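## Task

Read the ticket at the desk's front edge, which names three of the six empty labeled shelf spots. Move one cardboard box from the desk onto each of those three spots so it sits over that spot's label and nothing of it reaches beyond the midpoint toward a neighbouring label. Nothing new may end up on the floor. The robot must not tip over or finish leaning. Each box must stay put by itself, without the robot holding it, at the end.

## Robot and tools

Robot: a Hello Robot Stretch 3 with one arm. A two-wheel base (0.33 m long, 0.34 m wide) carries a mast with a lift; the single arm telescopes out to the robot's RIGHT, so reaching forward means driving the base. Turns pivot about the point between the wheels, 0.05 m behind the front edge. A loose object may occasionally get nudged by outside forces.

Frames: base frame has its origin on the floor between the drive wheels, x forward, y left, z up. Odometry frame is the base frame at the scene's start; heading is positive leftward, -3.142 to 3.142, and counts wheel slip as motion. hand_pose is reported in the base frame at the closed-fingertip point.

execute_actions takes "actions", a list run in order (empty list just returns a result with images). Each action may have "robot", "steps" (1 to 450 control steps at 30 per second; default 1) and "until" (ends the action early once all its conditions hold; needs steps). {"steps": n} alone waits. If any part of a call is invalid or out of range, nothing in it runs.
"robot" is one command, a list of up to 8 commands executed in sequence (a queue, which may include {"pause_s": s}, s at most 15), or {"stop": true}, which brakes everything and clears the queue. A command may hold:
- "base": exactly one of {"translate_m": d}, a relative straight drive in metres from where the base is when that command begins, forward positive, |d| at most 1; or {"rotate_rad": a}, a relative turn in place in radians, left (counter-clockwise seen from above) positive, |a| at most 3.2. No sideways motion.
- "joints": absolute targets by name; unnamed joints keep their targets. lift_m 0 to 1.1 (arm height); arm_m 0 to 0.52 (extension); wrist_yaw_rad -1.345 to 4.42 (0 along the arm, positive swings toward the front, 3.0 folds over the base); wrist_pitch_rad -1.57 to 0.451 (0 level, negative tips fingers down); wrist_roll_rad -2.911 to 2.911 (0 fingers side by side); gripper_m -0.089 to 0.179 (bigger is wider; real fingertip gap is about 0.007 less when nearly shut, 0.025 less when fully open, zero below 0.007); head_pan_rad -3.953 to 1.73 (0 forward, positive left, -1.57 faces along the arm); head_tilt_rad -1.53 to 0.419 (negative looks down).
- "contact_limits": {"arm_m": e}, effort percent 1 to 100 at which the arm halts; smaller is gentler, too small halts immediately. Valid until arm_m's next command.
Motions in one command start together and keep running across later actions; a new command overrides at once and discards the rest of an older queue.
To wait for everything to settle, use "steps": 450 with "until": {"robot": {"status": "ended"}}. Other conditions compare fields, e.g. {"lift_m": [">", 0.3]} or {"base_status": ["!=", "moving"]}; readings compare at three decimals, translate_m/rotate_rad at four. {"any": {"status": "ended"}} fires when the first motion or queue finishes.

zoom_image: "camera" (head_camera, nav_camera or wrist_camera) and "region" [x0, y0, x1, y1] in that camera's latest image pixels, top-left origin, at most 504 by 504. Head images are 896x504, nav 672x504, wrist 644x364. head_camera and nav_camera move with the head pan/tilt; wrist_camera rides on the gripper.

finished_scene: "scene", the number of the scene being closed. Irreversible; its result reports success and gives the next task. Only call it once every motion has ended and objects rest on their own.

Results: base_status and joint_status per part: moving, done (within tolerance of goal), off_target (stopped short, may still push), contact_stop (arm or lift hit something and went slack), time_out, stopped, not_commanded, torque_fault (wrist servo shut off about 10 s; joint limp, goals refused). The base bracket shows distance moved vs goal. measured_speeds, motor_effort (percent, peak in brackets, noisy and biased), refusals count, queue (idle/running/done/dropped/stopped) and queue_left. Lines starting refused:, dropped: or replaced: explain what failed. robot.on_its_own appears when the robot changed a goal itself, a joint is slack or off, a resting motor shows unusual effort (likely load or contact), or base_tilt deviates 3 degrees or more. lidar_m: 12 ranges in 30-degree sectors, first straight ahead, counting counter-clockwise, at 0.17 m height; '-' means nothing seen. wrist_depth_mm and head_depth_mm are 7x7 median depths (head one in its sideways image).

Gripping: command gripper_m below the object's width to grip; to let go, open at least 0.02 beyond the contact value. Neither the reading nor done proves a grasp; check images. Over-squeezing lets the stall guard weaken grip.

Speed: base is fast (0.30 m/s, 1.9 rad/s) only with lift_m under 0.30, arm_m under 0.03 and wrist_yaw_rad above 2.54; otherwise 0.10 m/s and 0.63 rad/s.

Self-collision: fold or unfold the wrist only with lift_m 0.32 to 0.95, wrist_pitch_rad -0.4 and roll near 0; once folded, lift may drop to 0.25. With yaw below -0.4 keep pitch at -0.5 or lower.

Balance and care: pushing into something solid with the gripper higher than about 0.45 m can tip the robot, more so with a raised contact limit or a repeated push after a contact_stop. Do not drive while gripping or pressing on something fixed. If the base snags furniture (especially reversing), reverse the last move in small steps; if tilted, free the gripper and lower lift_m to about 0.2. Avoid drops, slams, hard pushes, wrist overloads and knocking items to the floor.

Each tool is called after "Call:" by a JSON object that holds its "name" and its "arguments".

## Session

Call:
{"name": "execute_actions", "arguments": {"actions": []}}

Scene clock: 0.00 s.
robot.base_odometry: x=+0.000 y=+0.000 heading=+0.000 (m, m, rad; robot's odometry frame)
robot.turned_by_wheels: +0.000 (rad since the last result)
robot.turned_by_imu: +0.000 (rad since the last result)
robot.base_tilt: forward=+0.2 right=-0.4 (deg)
robot.lidar_m: 0.88 1.17 1.96 1.91 2.03 2.80 2.94 2.51 1.89 1.84 1.93 1.20
robot.head_depth_mm: 1510 1490 1460 1459 1453 1442 1039 / 1517 1510 1473 1463 1484 1458 1033 / 1537 1519 1504 1488 1479 1480 1029 / 1559 1532 1522 1503 1494 1483 1034 / 1572 1549 1525 1523 1511 1506 1025 / 1582 1565 1550 1531 1524 1518 1019 / 1594 1579 1573 1541 1545 1531 1011
robot.base_status: not_commanded
robot.joint_positions: lift_m=+0.553 arm_m=-0.003 wrist_yaw_rad=+3.075 wrist_pitch_rad=-0.418 wrist_roll_rad=+0.006 gripper_m=+0.037 head_pan_rad=-0.020 head_tilt_rad=-0.024
robot.joint_goals: lift_m=+0.553 arm_m=-0.003 wrist_yaw_rad=+3.075 wrist_pitch_rad=-0.418 wrist_roll_rad=+0.006 gripper_m=+0.037 head_pan_rad=-0.020 head_tilt_rad=-0.024
robot.joint_status: lift_m=not_commanded arm_m=not_commanded wrist_yaw_rad=not_commanded wrist_pitch_rad=not_commanded wrist_roll_rad=not_commanded gripper_m=not_commanded head_pan_rad=not_commanded head_tilt_rad=not_commanded
robot.measured_speeds: translate_m=+0.000 rotate_rad=+0.000 lift_m=+0.000 arm_m=+0.000 wrist_yaw_rad=+0.000 wrist_pitch_rad=+0.000 wrist_roll_rad=+0.000 head_pan_rad=+0.000 head_tilt_rad=+0.000
robot: refusals=0 queue=idle queue_left=0
robot.motor_effort: left_wheel=+0 right_wheel=+1 lift_m=+23 arm_m=+0 wrist_yaw_rad=+0 wrist_pitch_rad=+7 wrist_roll_rad=+0 gripper_m=+0 head_pan_rad=+1 head_tilt_rad=+2 (%)
robot.hand_pose: x=-0.0063 y=+0.0816 z=+0.5654 quat_wxyz=(+0.171, +0.698, +0.123, +0.685) (m; robot's base frame)
robot.wrist_depth_mm: - - - - - - - / - - - - - - - / - - - - - - - / - - - - - - - / 928 933 962 950 - 994 961 / 792 807 - 812 830 822 840 / 694 716 715 712 712 719 726
pictures: head_camera (sideways: a quarter turn clockwise sets it upright), nav_camera (sideways: a quarter turn counterclockwise sets it upright), wrist_camera
camera_calibration (this result's frames):
head_camera: T_world_to_cam=[[0.0153799, -0.00959956, -0.999836, 1.31444], [-0.0408754, 0.999112, -0.0102214, 0.0222993], [0.999046, 0.0410258, 0.0149738, -0.0725504], [0, 0, 0, 1]] pos_world=[0.0531767, -0.00668497, 1.31554]
nav_camera: T_world_to_cam=[[-0.026285, 0.0213646, 0.999426, -1.25958], [0.0107215, -0.999708, 0.0216526, 0.0208776], [0.999597, 0.0112845, 0.0260483, -0.0789899], [0, 0, 0, 1]] pos_world=[0.045626, 0.0486733, 1.26046]
wrist_camera: T_world_to_cam=[[0.998903, -0.0402707, 0.0238804, -0.0109356], [-0.0033034, -0.569411, -0.822046, 0.541805], [0.0467021, 0.821066, -0.56892, 0.421295], [0, 0, 0, 1]] pos_world=[-0.00696197, -0.0378417, 0.685332]
Images, in order (width x height): head_camera 896x504, nav_camera 672x504, wrist_camera 644x364.

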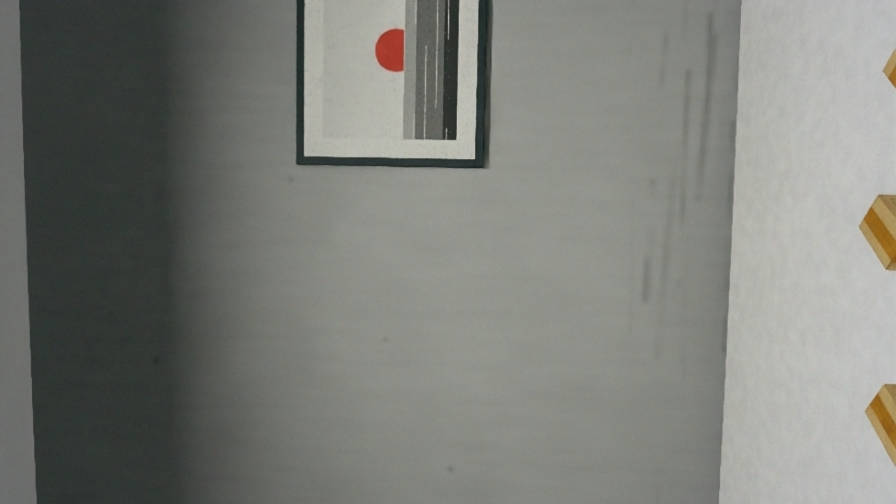

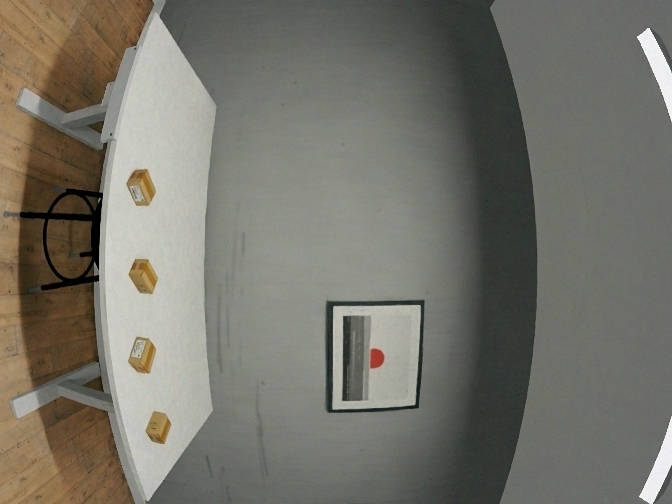

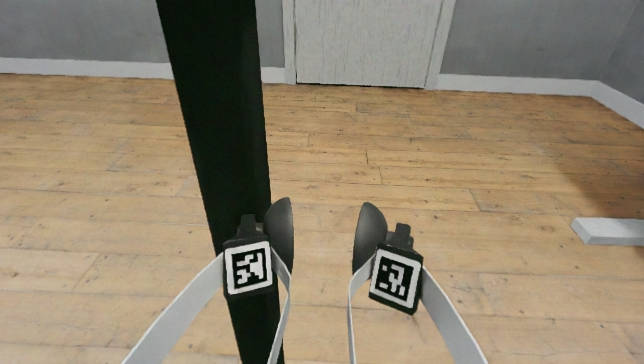

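Call:
{"name": "execute_actions", "arguments": {"actions": [{"robot":{"joints":{"head_pan_rad":0.45,"head_tilt_rad":-0.7}},"steps":200,"until":{"robot":{"status":"ended"}}}]}}

Call:
{"name": "execute_actions", "arguments": {"actions": [{"robot":{"joints":{"head_pan_rad":-3.1,"head_tilt_rad":-0.3}},"steps":200,"until":{"robot":{"status":"ended"}}}]}}

Scene clock: 1.07 s.
robot.base_odometry: x=+0.000 y=+0.000 heading=+0.000 (m, m, rad; robot's odometry frame)
robot.turned_by_wheels: +0.000 (rad since the last result)
robot.turned_by_imu: +0.000 (rad since the last result)
robot.base_tilt: forward=-0.1 right=-0.6 (deg)
robot.lidar_m: 0.88 1.17 1.96 1.91 2.03 2.80 2.94 2.52 1.88 1.84 1.92 1.20
robot.head_depth_mm: 1264 1387 1371 977 1624 1396 1185 / 1330 1470 1361 967 1629 1413 1188 / 1402 1568 1367 1016 1742 1407 1190 / 1493 1675 1379 1062 1696 1405 1189 / 1603 1811 1368 1119 1737 1406 1193 / 1702 1943 2174 2071 1732 1425 1192 / 1828 2114 2420 2253 1737 1402 1188
robot.base_status: not_commanded
robot.joint_positions: lift_m=+0.553 arm_m=-0.003 wrist_yaw_rad=+3.075 wrist_pitch_rad=-0.418 wrist_roll_rad=+0.006 gripper_m=+0.037 head_pan_rad=+0.443 head_tilt_rad=-0.691
robot.joint_goals: lift_m=+0.553 arm_m=-0.003 wrist_yaw_rad=+3.075 wrist_pitch_rad=-0.418 wrist_roll_rad=+0.006 gripper_m=+0.037 head_pan_rad=+0.450 head_tilt_rad=-0.700
robot.joint_status: lift_m=not_commanded arm_m=not_commanded wrist_yaw_rad=not_commanded wrist_pitch_rad=not_commanded wrist_roll_rad=not_commanded gripper_m=not_commanded head_pan_rad=done head_tilt_rad=done
robot.measured_speeds: translate_m=+0.000 rotate_rad=+0.000 lift_m=+0.000 arm_m=+0.000 wrist_yaw_rad=+0.000 wrist_pitch_rad=+0.000 wrist_roll_rad=+0.000 head_pan_rad=+0.000 head_tilt_rad=+0.000
robot: refusals=0 queue=done queue_left=0
robot.motor_effort: left_wheel=+0(0) right_wheel=+0(1) lift_m=+23(23) arm_m=+0(0) wrist_yaw_rad=+0(0) wrist_pitch_rad=+6(7) wrist_roll_rad=+0(0) gripper_m=+1(1) head_pan_rad=+5(41) head_tilt_rad=-6(48) (%)
robot.hand_pose: x=-0.0063 y=+0.0816 z=+0.5654 quat_wxyz=(+0.171, +0.698, +0.123, +0.685) (m; robot's base frame)
robot.wrist_depth_mm: - - - - - - - / - - - - - - - / - - - - - - - / - - - - - - - / 934 943 972 973 - 996 969 / 801 798 - 806 840 829 843 / 705 697 720 719 712 715 725
pictures: head_camera (sideways: a quarter turn clockwise sets it upright), nav_camera (sideways: a quarter turn counterclockwise sets it upright), wrist_camera
camera_calibration (this result's frames):
head_camera: T_world_to_cam=[[-0.544121, -0.268285, -0.794956, 1.05032], [-0.476523, 0.878663, 0.0296295, -0.0269159], [0.690549, 0.394937, -0.605943, 0.73743], [0, 0, 0, 1]] pos_world=[0.049441, 0.0141956, 1.28259]
nav_camera: T_world_to_cam=[[0.531041, 0.27486, 0.801528, -1.00453], [0.462042, -0.886856, -0.0019989, 0.048925], [0.710291, 0.371401, -0.597953, 0.734898], [0, 0, 0, 1]] pos_world=[-0.0111507, 0.046552, 1.24469]
wrist_camera: T_world_to_cam=[[0.998903, -0.0402707, 0.0238804, -0.0109356], [-0.00330342, -0.569411, -0.822046, 0.541805], [0.0467021, 0.821066, -0.56892, 0.421295], [0, 0, 0, 1]] pos_world=[-0.00696197, -0.0378417, 0.685332]
Images, in order (width x height): head_camera 896x504, nav_camera 672x504, wrist_camera 644x364.

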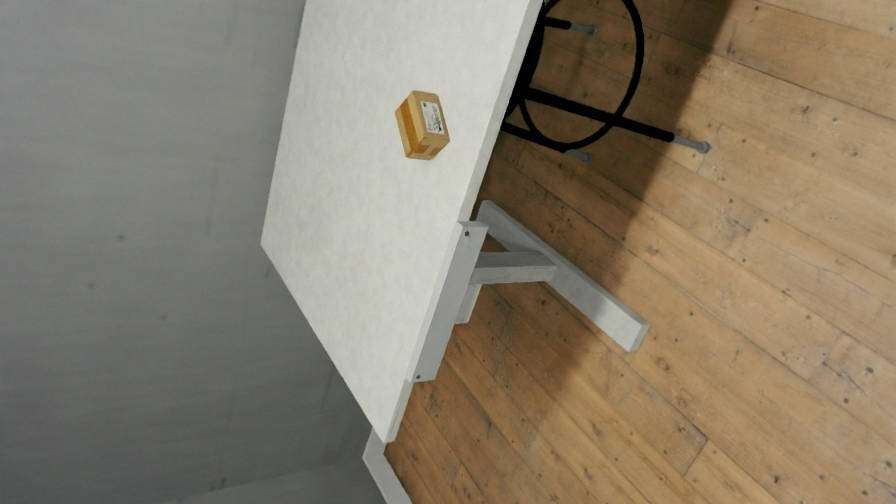

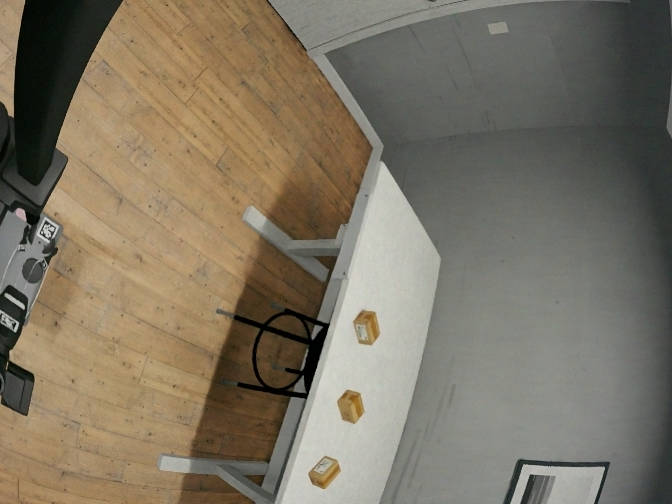

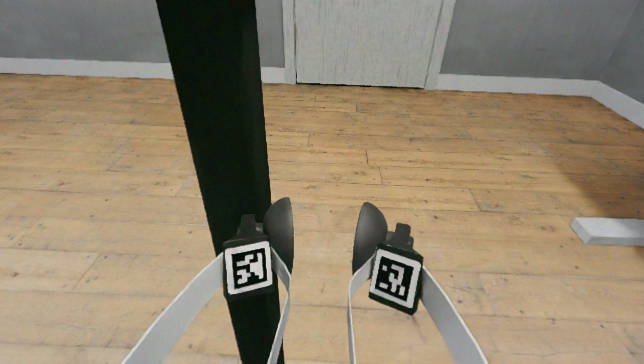

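Scene clock: 3.27 s.
robot.base_odometry: x=+0.000 y=+0.000 heading=+0.000 (m, m, rad; robot's odometry frame)
robot.turned_by_wheels: +0.000 (rad since the last result)
robot.turned_by_imu: -0.001 (rad since the last result)
robot.base_tilt: forward=-0.1 right=-0.5 (deg)
robot.lidar_m: 0.88 1.17 1.97 1.91 2.03 2.81 2.93 2.51 1.88 1.83 1.93 1.20
robot.head_depth_mm: 2825 2885 2990 3142 3013 2060 1544 / 2863 2989 3137 3345 3048 2028 1552 / 2898 3092 3227 3407 3033 2059 1551 / 2978 3105 3266 3386 2968 2036 1548 / 2985 3183 3364 3448 3024 2032 1552 / 3055 3208 3401 3559 2935 2059 1555 / 3102 3267 3394 3665 2963 2049 1537
robot.base_status: not_commanded
robot.joint_positions: lift_m=+0.553 arm_m=-0.003 wrist_yaw_rad=+3.075 wrist_pitch_rad=-0.418 wrist_roll_rad=+0.006 gripper_m=+0.037 head_pan_rad=-3.093 head_tilt_rad=-0.310
robot.joint_goals: lift_m=+0.553 arm_m=-0.003 wrist_yaw_rad=+3.075 wrist_pitch_rad=-0.418 wrist_roll_rad=+0.006 gripper_m=+0.037 head_pan_rad=-3.100 head_tilt_rad=-0.300
robot.joint_status: lift_m=not_commanded arm_m=not_commanded wrist_yaw_rad=not_commanded wrist_pitch_rad=not_commanded wrist_roll_rad=not_commanded gripper_m=not_commanded head_pan_rad=done head_tilt_rad=done
robot.measured_speeds: translate_m=+0.000 rotate_rad=+0.000 lift_m=+0.000 arm_m=+0.000 wrist_yaw_rad=+0.000 wrist_pitch_rad=+0.000 wrist_roll_rad=+0.000 head_pan_rad=+0.000 head_tilt_rad=+0.000
robot: refusals=0 queue=done queue_left=0
robot.motor_effort: left_wheel=+0(0) right_wheel=+1(1) lift_m=+23(23) arm_m=+0(0) wrist_yaw_rad=+0(0) wrist_pitch_rad=+6(6) wrist_roll_rad=+0(0) gripper_m=+1(1) head_pan_rad=-3(52) head_tilt_rad=+6(40) (%)
robot.hand_pose: x=-0.0063 y=+0.0816 z=+0.5654 quat_wxyz=(+0.171, +0.698, +0.123, +0.685) (m; robot's base frame)
robot.wrist_depth_mm: - - - - - - - / - - - - - - - / - - - - - - - / - - - - - - - / 938 957 958 950 - 982 969 / 786 815 - 817 845 825 846 / 696 708 711 708 722 719 727
pictures: head_camera (sideways: a quarter turn clockwise sets it upright), nav_camera (sideways: a quarter turn counterclockwise sets it upright), wrist_camera
camera_calibration (this result's frames):
head_camera: T_world_to_cam=[[0.266843, 0.0223413, -0.963481, 1.26521], [0.109896, -0.993916, 0.00738947, -0.00154834], [-0.957454, -0.107855, -0.267674, 0.307314], [0, 0, 0, 1]] pos_world=[-0.0432033, 0.00333986, 1.30128]
nav_camera: T_world_to_cam=[[-0.255492, -0.033345, 0.966236, -1.21461], [-0.084308, 0.996366, 0.0120921, 0.0339103], [-0.963128, -0.078372, -0.257375, 0.301925], [0, 0, 0, 1]] pos_world=[-0.0166705, -0.0506256, 1.25089]
wrist_camera: T_world_to_cam=[[0.998903, -0.0402704, 0.0238804, -0.0109355], [-0.00330329, -0.569411, -0.822046, 0.541805], [0.0467019, 0.821066, -0.56892, 0.421295], [0, 0, 0, 1]] pos_world=[-0.00696199, -0.0378417, 0.685332]
Images, in order (width x height): head_camera 896x504, nav_camera 672x504, wrist_camera 644x364.

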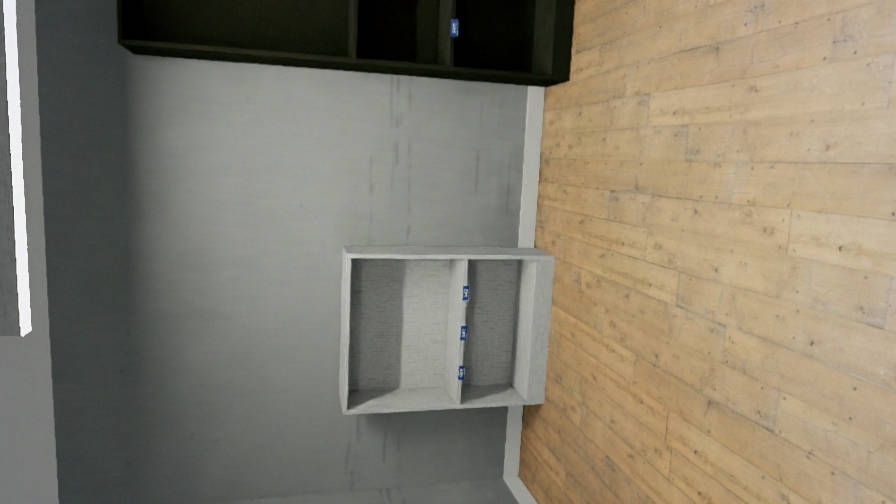

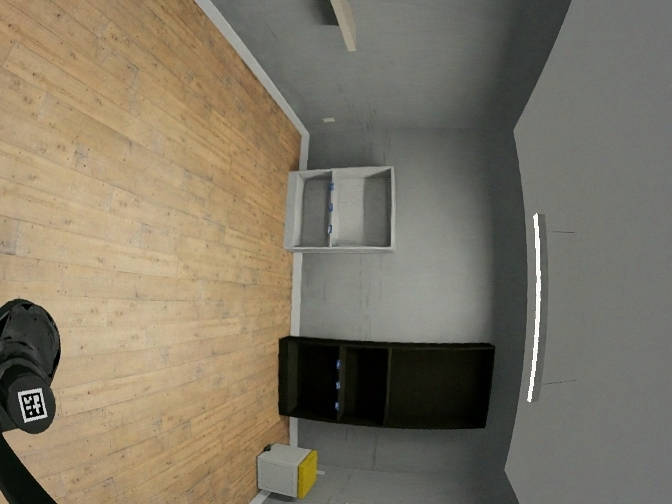

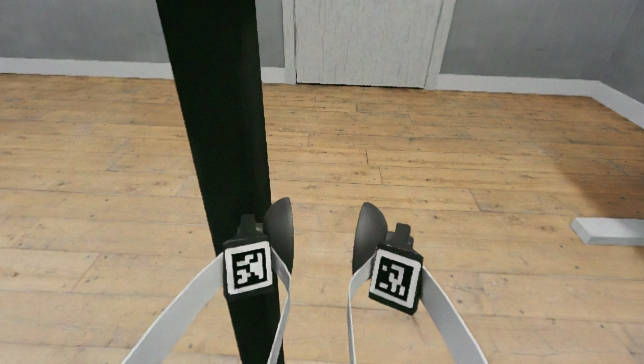

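Call:
{"name": "execute_actions", "arguments": {"actions": [{"robot":[{"base":{"rotate_rad":1.103},"joints":{"lift_m":0.505,"wrist_yaw_rad":0,"head_pan_rad":-1.57,"head_tilt_rad":-0.9}},{"base":{"translate_m":0.62},"joints":{"wrist_pitch_rad":-0.2,"gripper_m":0.17}},{"base":{"rotate_rad":0.43},"joints":{"arm_m":0.06}}],"steps":450,"until":{"robot":{"status":"ended"}}}]}}

Scene clock: 15.57 s.
robot.base_odometry: x=+0.280 y=+0.553 heading=+1.533 (m, m, rad; robot's odometry frame)
robot.turned_by_wheels: +1.533 (rad since the last result)
robot.turned_by_imu: +1.527 (rad since the last result)
robot.base_tilt: forward=+0.1 right=-0.7 (deg)
robot.lidar_m: 1.34 1.40 1.95 3.17 3.37 2.48 2.39 1.36 0.68 0.80 1.33 1.42
robot.head_depth_mm: 1075 1187 944 744 1371 1266 1110 / 1079 1188 950 762 1415 1297 - / 1089 1187 951 763 1385 1324 1070 / 1101 1192 947 767 1397 1256 1113 / 1105 1206 956 770 1423 1261 1114 / 1110 1283 1029 768 1453 1276 1114 / 1112 1291 1554 1744 1492 1273 1118
robot.base_status: done (rotate_rad +0.4298 of +0.4300)
robot.joint_positions: lift_m=+0.506 arm_m=+0.060 wrist_yaw_rad=+0.003 wrist_pitch_rad=-0.224 wrist_roll_rad=+0.006 gripper_m=+0.170 head_pan_rad=-1.577 head_tilt_rad=-0.889
robot.joint_goals: lift_m=+0.505 arm_m=+0.060 wrist_yaw_rad=+0.000 wrist_pitch_rad=-0.200 wrist_roll_rad=+0.006 gripper_m=+0.170 head_pan_rad=-1.570 head_tilt_rad=-0.900
robot.joint_status: lift_m=done arm_m=done wrist_yaw_rad=done wrist_pitch_rad=done wrist_roll_rad=not_commanded gripper_m=done head_pan_rad=done head_tilt_rad=done
robot.measured_speeds: translate_m=+0.000 rotate_rad=+0.000 lift_m=+0.000 arm_m=+0.000 wrist_yaw_rad=+0.000 wrist_pitch_rad=+0.000 wrist_roll_rad=+0.000 head_pan_rad=+0.000 head_tilt_rad=+0.000
robot: refusals=0 queue=done queue_left=0
robot.motor_effort: left_wheel=-4(11) right_wheel=+4(7) lift_m=+14(23) arm_m=+4(5) wrist_yaw_rad=-2(5) wrist_pitch_rad=+11(12) wrist_roll_rad=+0(0) gripper_m=+1(99) head_pan_rad=+5(53) head_tilt_rad=-7(47) (%)
robot.hand_pose: x=-0.0208 y=-0.4492 z=+0.5638 quat_wxyz=(+0.701, +0.080, -0.704, -0.079) (m; robot's base frame)
robot.wrist_depth_mm: 921 916 449 122 121 399 406 / - 957 937 129 128 891 887 / - - 584 988 948 467 411 / - - - - - - 370 / - - - - - - - / - 877 853 948 910 966 584 / 757 766 741 785 795 779 788
pictures: head_camera (sideways: a quarter turn clockwise sets it upright), nav_camera (sideways: a quarter turn counterclockwise sets it upright), wrist_camera
camera_calibration (this result's frames):
head_camera: T_world_to_cam=[[-0.00471592, 0.751274, -0.659974, 0.871105], [0.998364, 0.0411456, 0.0397037, -0.0490193], [0.0569833, -0.658707, -0.750239, 0.928977], [0, 0, 0, 1]] pos_world=[0.000110966, -0.0404979, 1.27381]
nav_camera: T_world_to_cam=[[0.0163062, -0.743812, 0.668189, -0.827607], [-0.999497, -0.0303079, -0.00934672, 0.067405], [0.0272036, -0.667701, -0.743932, 0.92894], [0, 0, 0, 1]] pos_world=[0.0555957, 0.00671283, 1.2447]
wrist_camera: T_world_to_cam=[[-0.9993, -0.0241603, 0.0285652, -0.054774], [-0.0358345, 0.398712, -0.916376, 0.72564], [0.0107506, -0.916758, -0.399298, -0.0200836], [0, 0, 0, 1]] pos_world=[-0.0285167, -0.309056, 0.658504]
Images, in order (width x height): head_camera 896x504, nav_camera 672x504, wrist_camera 644x364.

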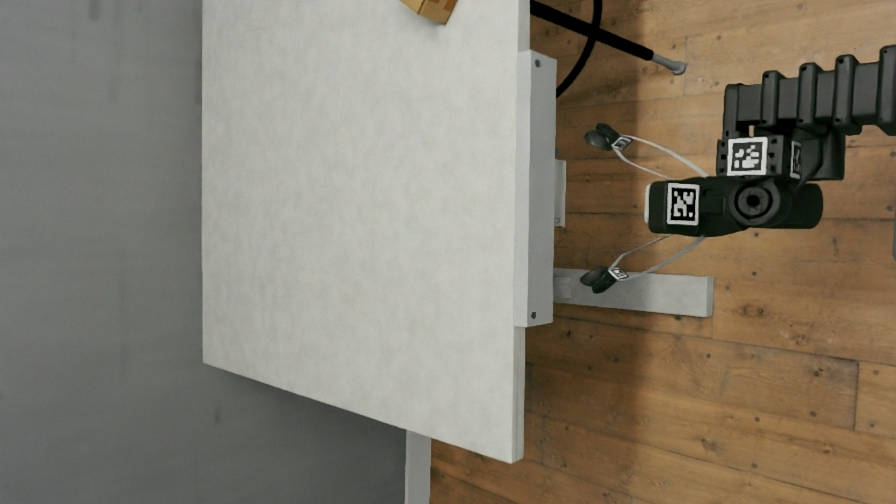

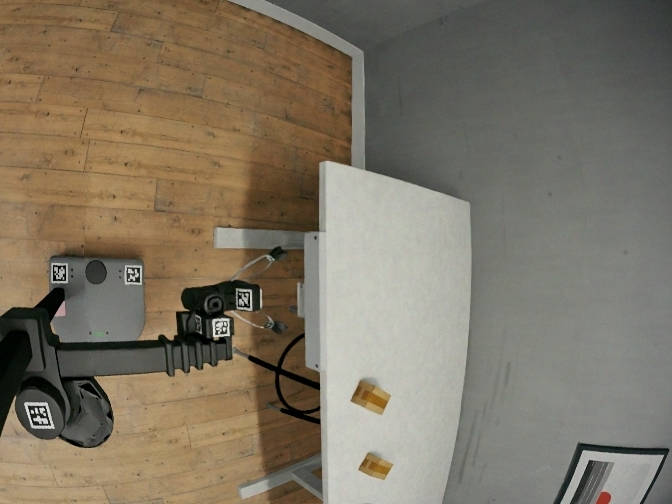

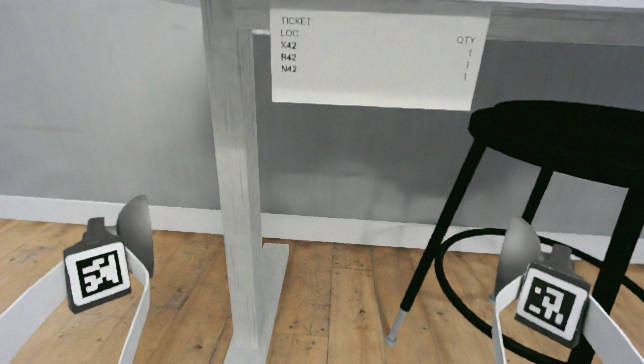

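Call:
{"name": "zoom_image", "arguments": {"camera": "wrist_camera", "region": [265, 5, 385, 85]}}

Region (265, 5, 385, 85) of wrist_camera's 644x364 image, scaled by 4.200.

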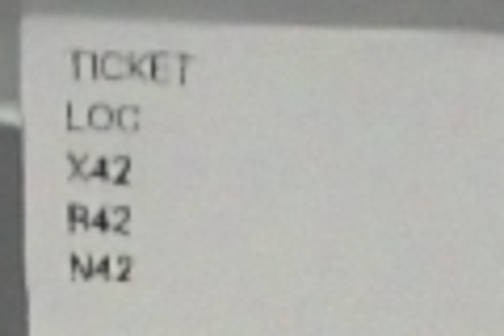

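Call:
{"name": "execute_actions", "arguments": {"actions": [{"robot":{"joints":{"arm_m":0.1}},"steps":100,"until":{"robot":{"status":"ended"}}}]}}

Scene clock: 16.93 s.
robot.base_odometry: x=+0.280 y=+0.553 heading=+1.533 (m, m, rad; robot's odometry frame)
robot.turned_by_wheels: +0.000 (rad since the last result)
robot.turned_by_imu: +0.000 (rad since the last result)
robot.base_tilt: forward=+0.0 right=-0.7 (deg)
robot.lidar_m: 1.35 1.40 1.94 3.16 3.34 2.49 2.40 1.35 0.68 0.80 1.32 1.42
robot.head_depth_mm: 1071 1187 942 745 1379 1258 1118 / 1078 1190 942 760 1407 1323 - / 1088 1197 947 762 1060 - 1086 / 1096 1198 951 766 1387 1254 1114 / 1097 1198 956 768 1420 1270 1110 / 1107 1287 1028 772 1445 1274 1121 / 1114 1298 1547 1729 1505 1276 1116
robot.base_status: done (rotate_rad +0.4298 of +0.4300)
robot.joint_positions: lift_m=+0.506 arm_m=+0.100 wrist_yaw_rad=+0.003 wrist_pitch_rad=-0.224 wrist_roll_rad=+0.006 gripper_m=+0.170 head_pan_rad=-1.577 head_tilt_rad=-0.889
robot.joint_goals: lift_m=+0.505 arm_m=+0.100 wrist_yaw_rad=+0.000 wrist_pitch_rad=-0.200 wrist_roll_rad=+0.006 gripper_m=+0.170 head_pan_rad=-1.570 head_tilt_rad=-0.900
robot.joint_status: lift_m=done arm_m=done wrist_yaw_rad=done wrist_pitch_rad=done wrist_roll_rad=not_commanded gripper_m=done head_pan_rad=done head_tilt_rad=done
robot.measured_speeds: translate_m=+0.000 rotate_rad=+0.000 lift_m=+0.000 arm_m=+0.000 wrist_yaw_rad=+0.000 wrist_pitch_rad=+0.000 wrist_roll_rad=+0.000 head_pan_rad=+0.000 head_tilt_rad=+0.000
robot: refusals=0 queue=done queue_left=0
robot.motor_effort: left_wheel=-4(4) right_wheel=+4(4) lift_m=+14(14) arm_m=+4(3) wrist_yaw_rad=-1(2) wrist_pitch_rad=+11(11) wrist_roll_rad=+0(0) gripper_m=+1(1) head_pan_rad=+5(4) head_tilt_rad=-7(6) (%)
robot.hand_pose: x=-0.0208 y=-0.4892 z=+0.5639 quat_wxyz=(+0.701, +0.080, -0.704, -0.079) (m; robot's base frame)
robot.wrist_depth_mm: 905 888 381 85 85 84 367 / 944 932 419 91 90 89 844 / - 987 480 97 96 392 412 / - - - - - 992 346 / - - - - - - - / - 901 868 961 927 946 662 / 765 759 725 780 790 776 749
pictures: head_camera (sideways: a quarter turn clockwise sets it upright), nav_camera (sideways: a quarter turn counterclockwise sets it upright), wrist_camera
camera_calibration (this result's frames):
head_camera: T_world_to_cam=[[-0.00471583, 0.751274, -0.659974, 0.871104], [0.998364, 0.0411455, 0.0397037, -0.0490193], [0.0569833, -0.658707, -0.750239, 0.928977], [0, 0, 0, 1]] pos_world=[0.000110961, -0.0404979, 1.27381]
nav_camera: T_world_to_cam=[[0.0163061, -0.743813, 0.668189, -0.827607], [-0.999497, -0.0303078, -0.00934673, 0.067405], [0.0272036, -0.667701, -0.743933, 0.92894], [0, 0, 0, 1]] pos_world=[0.0555957, 0.00671284, 1.2447]
wrist_camera: T_world_to_cam=[[-0.9993, -0.0241522, 0.0285663, -0.055739], [-0.0358318, 0.398661, -0.916398, 0.741588], [0.0107448, -0.91678, -0.399247, -0.0567878], [0, 0, 0, 1]] pos_world=[-0.0285174, -0.34905, 0.65851]
Images, in order (width x height): head_camera 896x504, nav_camera 672x504, wrist_camera 644x364.

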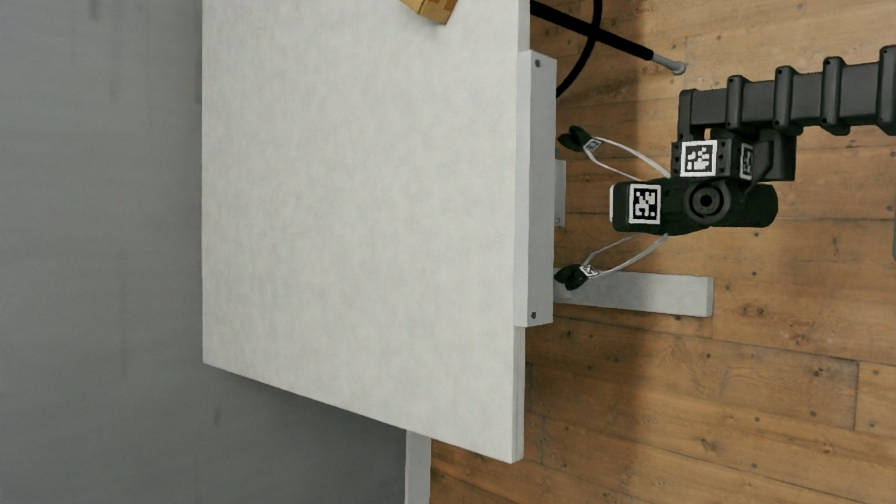

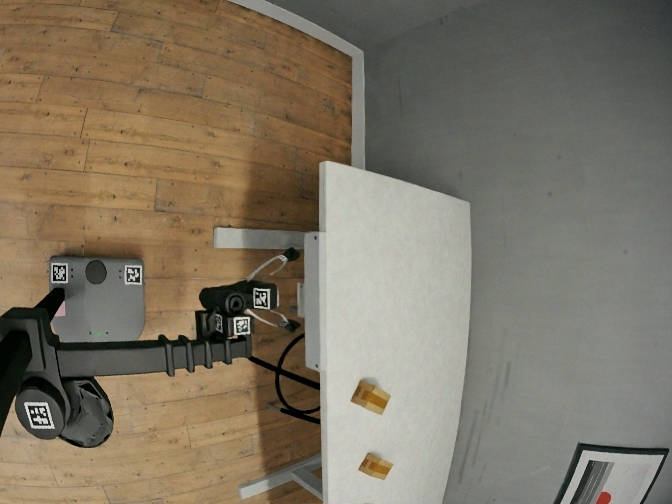

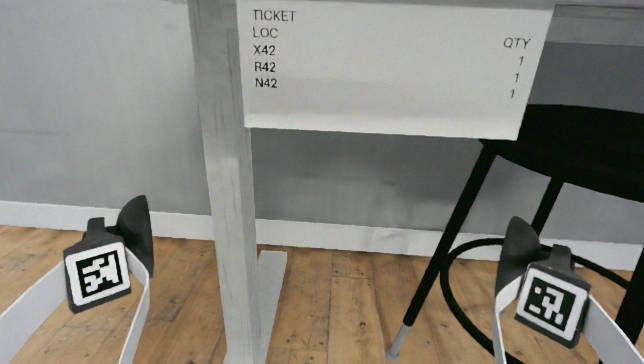

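Call:
{"name": "execute_actions", "arguments": {"actions": [{"robot":{"base":{"translate_m":-0.36},"joints":{"wrist_pitch_rad":-0.75,"arm_m":0.0}},"steps":100,"until":{"robot":{"arm_m_status":["!=","moving"]}}},{"robot":[{"joints":{"lift_m":0.84}},{"joints":{"wrist_pitch_rad":-0.3,"wrist_yaw_rad":0.3,"lift_m":0.8}}],"steps":300,"until":{"robot":{"status":"ended"}}}]}}

Scene clock: 23.80 s.
robot.base_odometry: x=+0.266 y=+0.194 heading=+1.533 (m, m, rad; robot's odometry frame)
robot.turned_by_wheels: +0.000 (rad since the last result)
robot.turned_by_imu: -0.003 (rad since the last result)
robot.base_tilt: forward=+0.0 right=-0.6 (deg)
robot.lidar_m: 1.71 1.77 2.45 3.17 2.89 2.11 2.04 1.81 0.77 0.59 0.93 1.79
robot.head_depth_mm: 1078 1187 940 760 1450 - 1074 / 1085 1185 946 754 1438 - 1070 / 1091 1194 950 764 1470 - 1074 / 1095 1203 946 746 1502 1245 1112 / 1103 1203 953 748 1482 1278 1114 / 1105 1206 956 769 1433 1279 1116 / 1118 1219 959 774 1390 1268 1119
robot.base_status: done (translate_m -0.3600 of -0.3600)
robot.joint_positions: lift_m=+0.801 arm_m=+0.000 wrist_yaw_rad=+0.296 wrist_pitch_rad=-0.324 wrist_roll_rad=+0.006 gripper_m=+0.170 head_pan_rad=-1.577 head_tilt_rad=-0.889
robot.joint_goals: lift_m=+0.800 arm_m=+0.000 wrist_yaw_rad=+0.300 wrist_pitch_rad=-0.300 wrist_roll_rad=+0.006 gripper_m=+0.170 head_pan_rad=-1.570 head_tilt_rad=-0.900
robot.joint_status: lift_m=done arm_m=done wrist_yaw_rad=done wrist_pitch_rad=done wrist_roll_rad=not_commanded gripper_m=done head_pan_rad=done head_tilt_rad=done
robot.measured_speeds: translate_m=+0.000 rotate_rad=+0.000 lift_m=+0.000 arm_m=+0.000 wrist_yaw_rad=+0.000 wrist_pitch_rad=+0.000 wrist_roll_rad=+0.000 head_pan_rad=+0.000 head_tilt_rad=+0.000
robot: refusals=0 queue=done queue_left=0
robot.motor_effort: left_wheel=-4(10) right_wheel=+3(4) lift_m=+14(31) arm_m=-3(3) wrist_yaw_rad=+2(3) wrist_pitch_rad=+11(11) wrist_roll_rad=+0(0) gripper_m=+1(1) head_pan_rad=+5(6) head_tilt_rad=-7(7) (%)
robot.hand_pose: x=+0.0471 y=-0.3703 z=+0.8348 quat_wxyz=(+0.705, +0.216, -0.675, -0.011) (m; robot's base frame)
robot.wrist_depth_mm: - - - - 915 828 774 / - - 936 958 938 879 805 / - 581 585 616 620 633 656 / 421 432 437 398 408 463 365 / - 353 343 351 354 372 336 / - - - - 299 292 298 / - - - - - 741 260
pictures: head_camera (sideways: a quarter turn clockwise sets it upright), nav_camera (sideways: a quarter turn counterclockwise sets it upright), wrist_camera
camera_calibration (this result's frames):
head_camera: T_world_to_cam=[[-0.00471664, 0.751274, -0.659974, 0.871104], [0.998364, 0.0411465, 0.0397037, -0.0490193], [0.056984, -0.658707, -0.750239, 0.928977], [0, 0, 0, 1]] pos_world=[0.000111005, -0.0404979, 1.27381]
nav_camera: T_world_to_cam=[[0.0163069, -0.743813, 0.668189, -0.827607], [-0.999497, -0.0303089, -0.00934673, 0.067405], [0.0272043, -0.667701, -0.743933, 0.92894], [0, 0, 0, 1]] pos_world=[0.0555957, 0.00671289, 1.2447]
wrist_camera: T_world_to_cam=[[-0.948806, -0.314766, 0.0262738, -0.100729], [-0.175742, 0.45696, -0.871953, 0.935987], [0.262455, -0.831931, -0.488884, 0.254083], [0, 0, 0, 1]] pos_world=[0.0022348, -0.248035, 0.943]
Images, in order (width x height): head_camera 896x504, nav_camera 672x504, wrist_camera 644x364.

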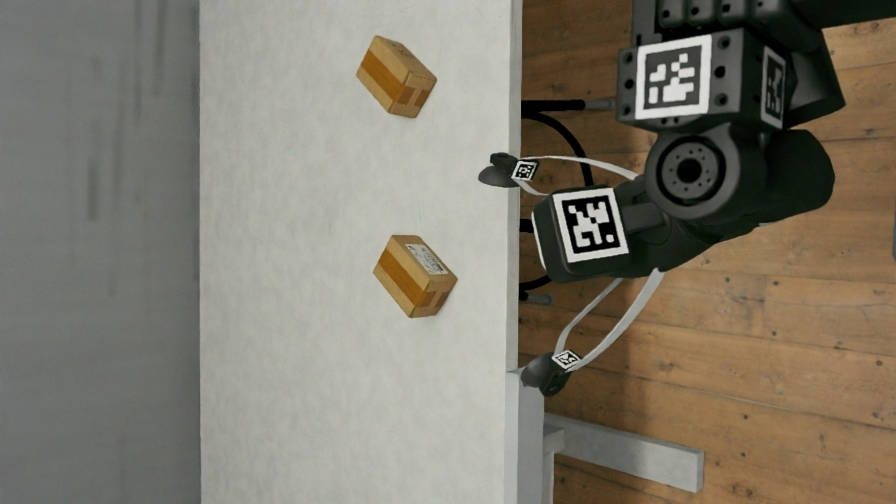

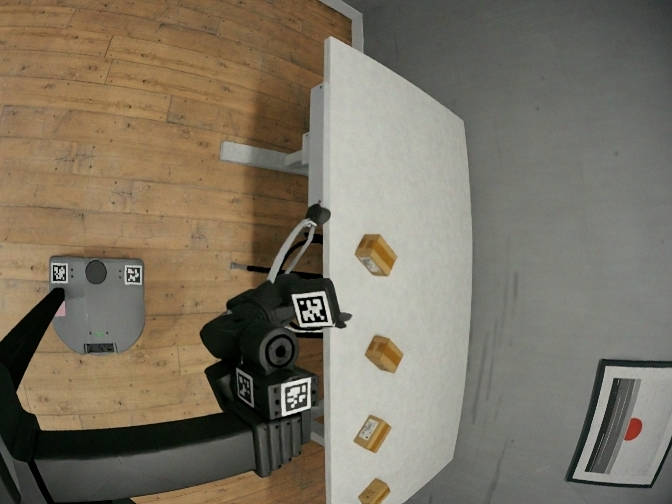

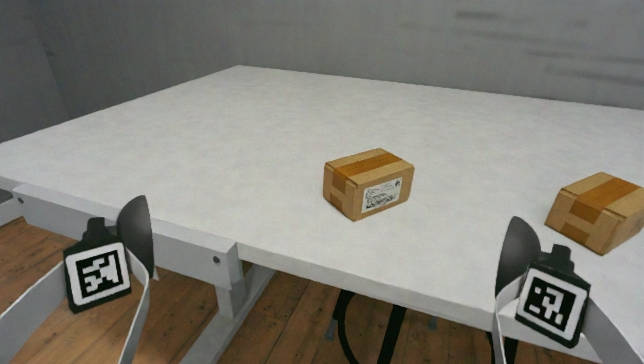

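Call:
{"name": "execute_actions", "arguments": {"actions": [{"robot":{"base":{"translate_m":-0.092},"joints":{"wrist_yaw_rad":0.85,"arm_m":0.295,"lift_m":0.785}},"steps":300,"until":{"robot":{"status":"ended"}}}]}}

Scene clock: 27.53 s.
robot.base_odometry: x=+0.262 y=+0.102 heading=+1.533 (m, m, rad; robot's odometry frame)
robot.turned_by_wheels: +0.000 (rad since the last result)
robot.turned_by_imu: -0.001 (rad since the last result)
robot.base_tilt: forward=+0.0 right=-0.7 (deg)
robot.lidar_m: 1.79 1.85 2.58 3.17 2.76 2.02 1.95 1.82 1.04 0.60 0.89 1.80
robot.head_depth_mm: 1077 1188 973 - - 1237 1090 / 1080 1188 1040 742 1480 1263 1110 / 1087 1193 1018 745 1450 1272 1110 / 1098 1194 1019 745 1448 1269 1112 / 1108 1207 956 750 1447 1273 1117 / 1101 1212 956 751 1482 1276 1119 / 1112 1218 962 772 1415 1279 1116
robot.base_status: done (translate_m -0.0920 of -0.0920)
robot.joint_positions: lift_m=+0.786 arm_m=+0.295 wrist_yaw_rad=+0.847 wrist_pitch_rad=-0.323 wrist_roll_rad=+0.006 gripper_m=+0.170 head_pan_rad=-1.577 head_tilt_rad=-0.889
robot.joint_goals: lift_m=+0.785 arm_m=+0.295 wrist_yaw_rad=+0.850 wrist_pitch_rad=-0.300 wrist_roll_rad=+0.006 gripper_m=+0.170 head_pan_rad=-1.570 head_tilt_rad=-0.900
robot.joint_status: lift_m=done arm_m=done wrist_yaw_rad=done wrist_pitch_rad=done wrist_roll_rad=not_commanded gripper_m=done head_pan_rad=done head_tilt_rad=done
robot.measured_speeds: translate_m=+0.000 rotate_rad=+0.000 lift_m=+0.000 arm_m=+0.000 wrist_yaw_rad=+0.000 wrist_pitch_rad=+0.000 wrist_roll_rad=+0.000 head_pan_rad=+0.000 head_tilt_rad=+0.000
robot: refusals=0 queue=done queue_left=0
robot.motor_effort: left_wheel=-4(11) right_wheel=+3(4) lift_m=+14(13) arm_m=+4(3) wrist_yaw_rad=+1(2) wrist_pitch_rad=+11(11) wrist_roll_rad=+0(0) gripper_m=+1(1) head_pan_rad=+5(4) head_tilt_rad=-7(7) (%)
robot.hand_pose: x=+0.1550 y=-0.5956 z=+0.8201 quat_wxyz=(+0.681, +0.391, -0.591, +0.182) (m; robot's base frame)
robot.wrist_depth_mm: - - - - 855 693 574 / - - - - 829 720 598 / - 540 556 566 576 595 587 / 394 398 402 412 422 425 429 / 325 329 320 325 330 349 338 / - 252 247 203 270 272 276 / 220 222 181 174 223 227 230
pictures: head_camera (sideways: a quarter turn clockwise sets it upright), nav_camera (sideways: a quarter turn counterclockwise sets it upright), wrist_camera
camera_calibration (this result's frames):
head_camera: T_world_to_cam=[[-0.00476615, 0.751277, -0.65997, 0.8711], [0.998361, 0.0412121, 0.0397039, -0.0490196], [0.0570274, -0.658699, -0.750242, 0.928981], [0, 0, 0, 1]] pos_world=[0.000113675, -0.0404981, 1.27381]
nav_camera: T_world_to_cam=[[0.0163559, -0.743815, 0.668186, -0.827602], [-0.999495, -0.0303747, -0.00934691, 0.0674052], [0.0272483, -0.667695, -0.743936, 0.928945], [0, 0, 0, 1]] pos_world=[0.0555952, 0.00671644, 1.2447]
wrist_camera: T_world_to_cam=[[-0.643506, -0.764989, 0.0263062, -0.384487], [-0.388139, 0.296494, -0.872605, 0.982989], [0.659734, -0.571737, -0.487717, 0.123588], [0, 0, 0, 1]] pos_world=[0.0525817, -0.514919, 0.928152]
Images, in order (width x height): head_camera 896x504, nav_camera 672x504, wrist_camera 644x364.

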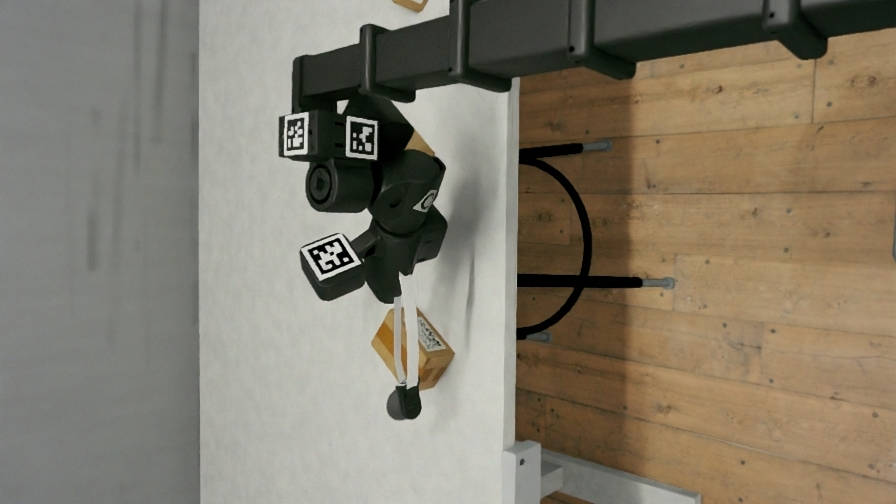

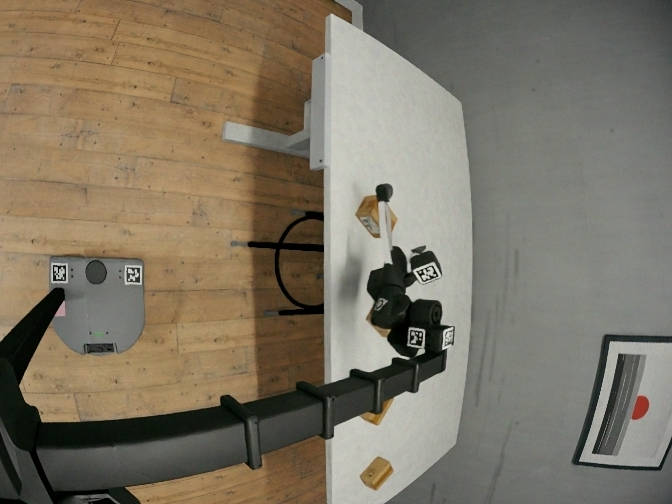

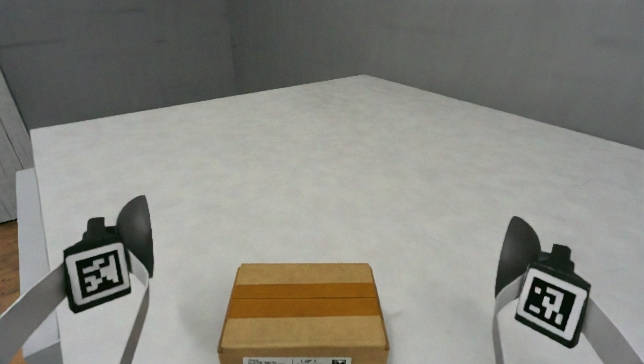

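Call:
{"name": "execute_actions", "arguments": {"actions": [{"robot":[{"joints":{"wrist_yaw_rad":0.92,"lift_m":0.718}},{"joints":{"gripper_m":0.06}},{"joints":{"lift_m":0.8}}],"steps":300,"until":{"robot":{"status":"ended"}}}]}}

Scene clock: 32.33 s.
robot.base_odometry: x=+0.262 y=+0.102 heading=+1.533 (m, m, rad; robot's odometry frame)
robot.turned_by_wheels: +0.000 (rad since the last result)
robot.turned_by_imu: -0.001 (rad since the last result)
robot.base_tilt: forward=-0.1 right=-0.5 (deg)
robot.lidar_m: 1.80 1.86 2.58 3.19 2.76 2.02 1.95 1.81 1.04 0.60 0.89 1.81
robot.head_depth_mm: 1075 1179 973 - - 1248 1086 / 1083 1182 - 752 1470 1271 1108 / 1094 1192 - 745 1447 1273 1111 / 1097 1197 1019 746 1450 1274 1120 / 1099 1202 973 765 1453 1281 1114 / 1106 1210 956 761 1496 1275 1113 / 1114 1218 959 772 1429 1277 1117
robot.base_status: done (translate_m -0.0920 of -0.0920)
robot.joint_positions: lift_m=+0.799 arm_m=+0.295 wrist_yaw_rad=+0.916 wrist_pitch_rad=-0.324 wrist_roll_rad=+0.006 gripper_m=+0.061 head_pan_rad=-1.577 head_tilt_rad=-0.889
robot.joint_goals: lift_m=+0.800 arm_m=+0.295 wrist_yaw_rad=+0.920 wrist_pitch_rad=-0.300 wrist_roll_rad=+0.006 gripper_m=+0.060 head_pan_rad=-1.570 head_tilt_rad=-0.900
robot.joint_status: lift_m=done arm_m=done wrist_yaw_rad=done wrist_pitch_rad=done wrist_roll_rad=not_commanded gripper_m=done head_pan_rad=done head_tilt_rad=done
robot.measured_speeds: translate_m=+0.000 rotate_rad=+0.000 lift_m=+0.000 arm_m=+0.000 wrist_yaw_rad=+0.000 wrist_pitch_rad=+0.000 wrist_roll_rad=+0.000 head_pan_rad=+0.000 head_tilt_rad=+0.000
robot: refusals=0 queue=done queue_left=0
robot.motor_effort: left_wheel=-4(4) right_wheel=+4(4) lift_m=+32(34) arm_m=+4(4) wrist_yaw_rad=+3(4) wrist_pitch_rad=+11(11) wrist_roll_rad=+0(0) gripper_m=-17(97) head_pan_rad=+5(5) head_tilt_rad=-7(7) (%)
robot.hand_pose: x=+0.1652 y=-0.5830 z=+0.8338 quat_wxyz=(+0.675, +0.412, -0.577, +0.205) (m; robot's base frame)
robot.wrist_depth_mm: - - - - 933 723 596 / - - - - 879 740 615 / - 570 589 601 612 622 593 / - 419 429 178 442 446 462 / - 336 138 139 140 357 361 / - 277 150 144 141 293 293 / - 237 239 234 237 244 248
pictures: head_camera (sideways: a quarter turn clockwise sets it upright), nav_camera (sideways: a quarter turn counterclockwise sets it upright), wrist_camera
camera_calibration (this result's frames):
head_camera: T_world_to_cam=[[-0.00476623, 0.751277, -0.65997, 0.8711], [0.998361, 0.0412123, 0.0397039, -0.0490196], [0.0570275, -0.658699, -0.750242, 0.928981], [0, 0, 0, 1]] pos_world=[0.00011368, -0.0404981, 1.27381]
nav_camera: T_world_to_cam=[[0.016356, -0.743815, 0.668186, -0.827602], [-0.999495, -0.0303748, -0.00934692, 0.0674052], [0.0272484, -0.667695, -0.743936, 0.928945], [0, 0, 0, 1]] pos_world=[0.0555952, 0.00671645, 1.2447]
wrist_camera: T_world_to_cam=[[-0.589242, -0.80753, 0.0262728, -0.402372], [-0.408583, 0.269768, -0.871943, 0.982341], [0.697032, -0.52452, -0.488902, 0.15305], [0, 0, 0, 1]] pos_world=[0.0575934, -0.509654, 0.941944]
Images, in order (width x height): head_camera 896x504, nav_camera 672x504, wrist_camera 644x364.

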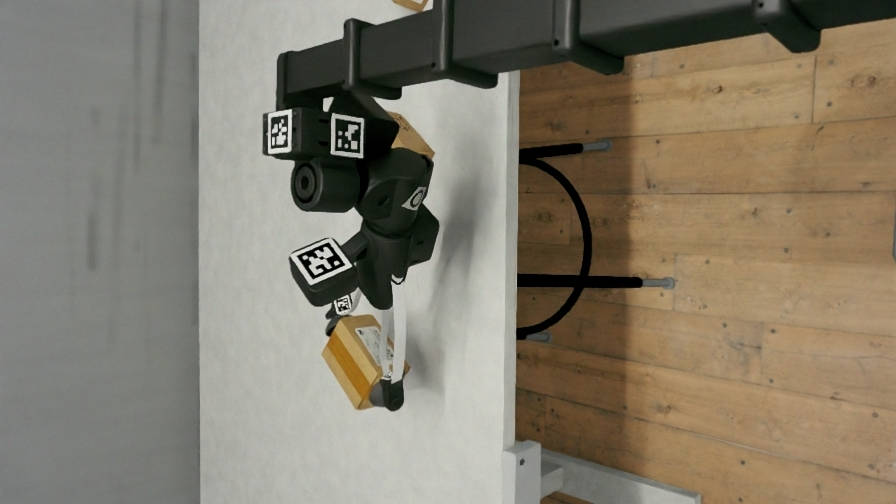

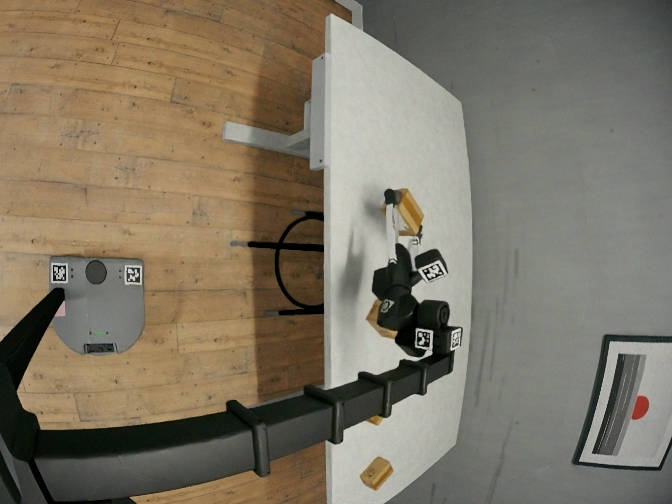

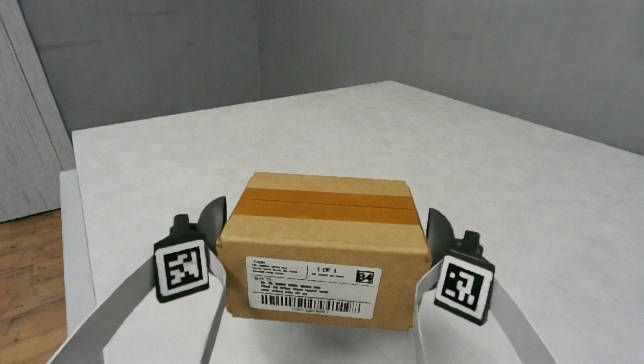

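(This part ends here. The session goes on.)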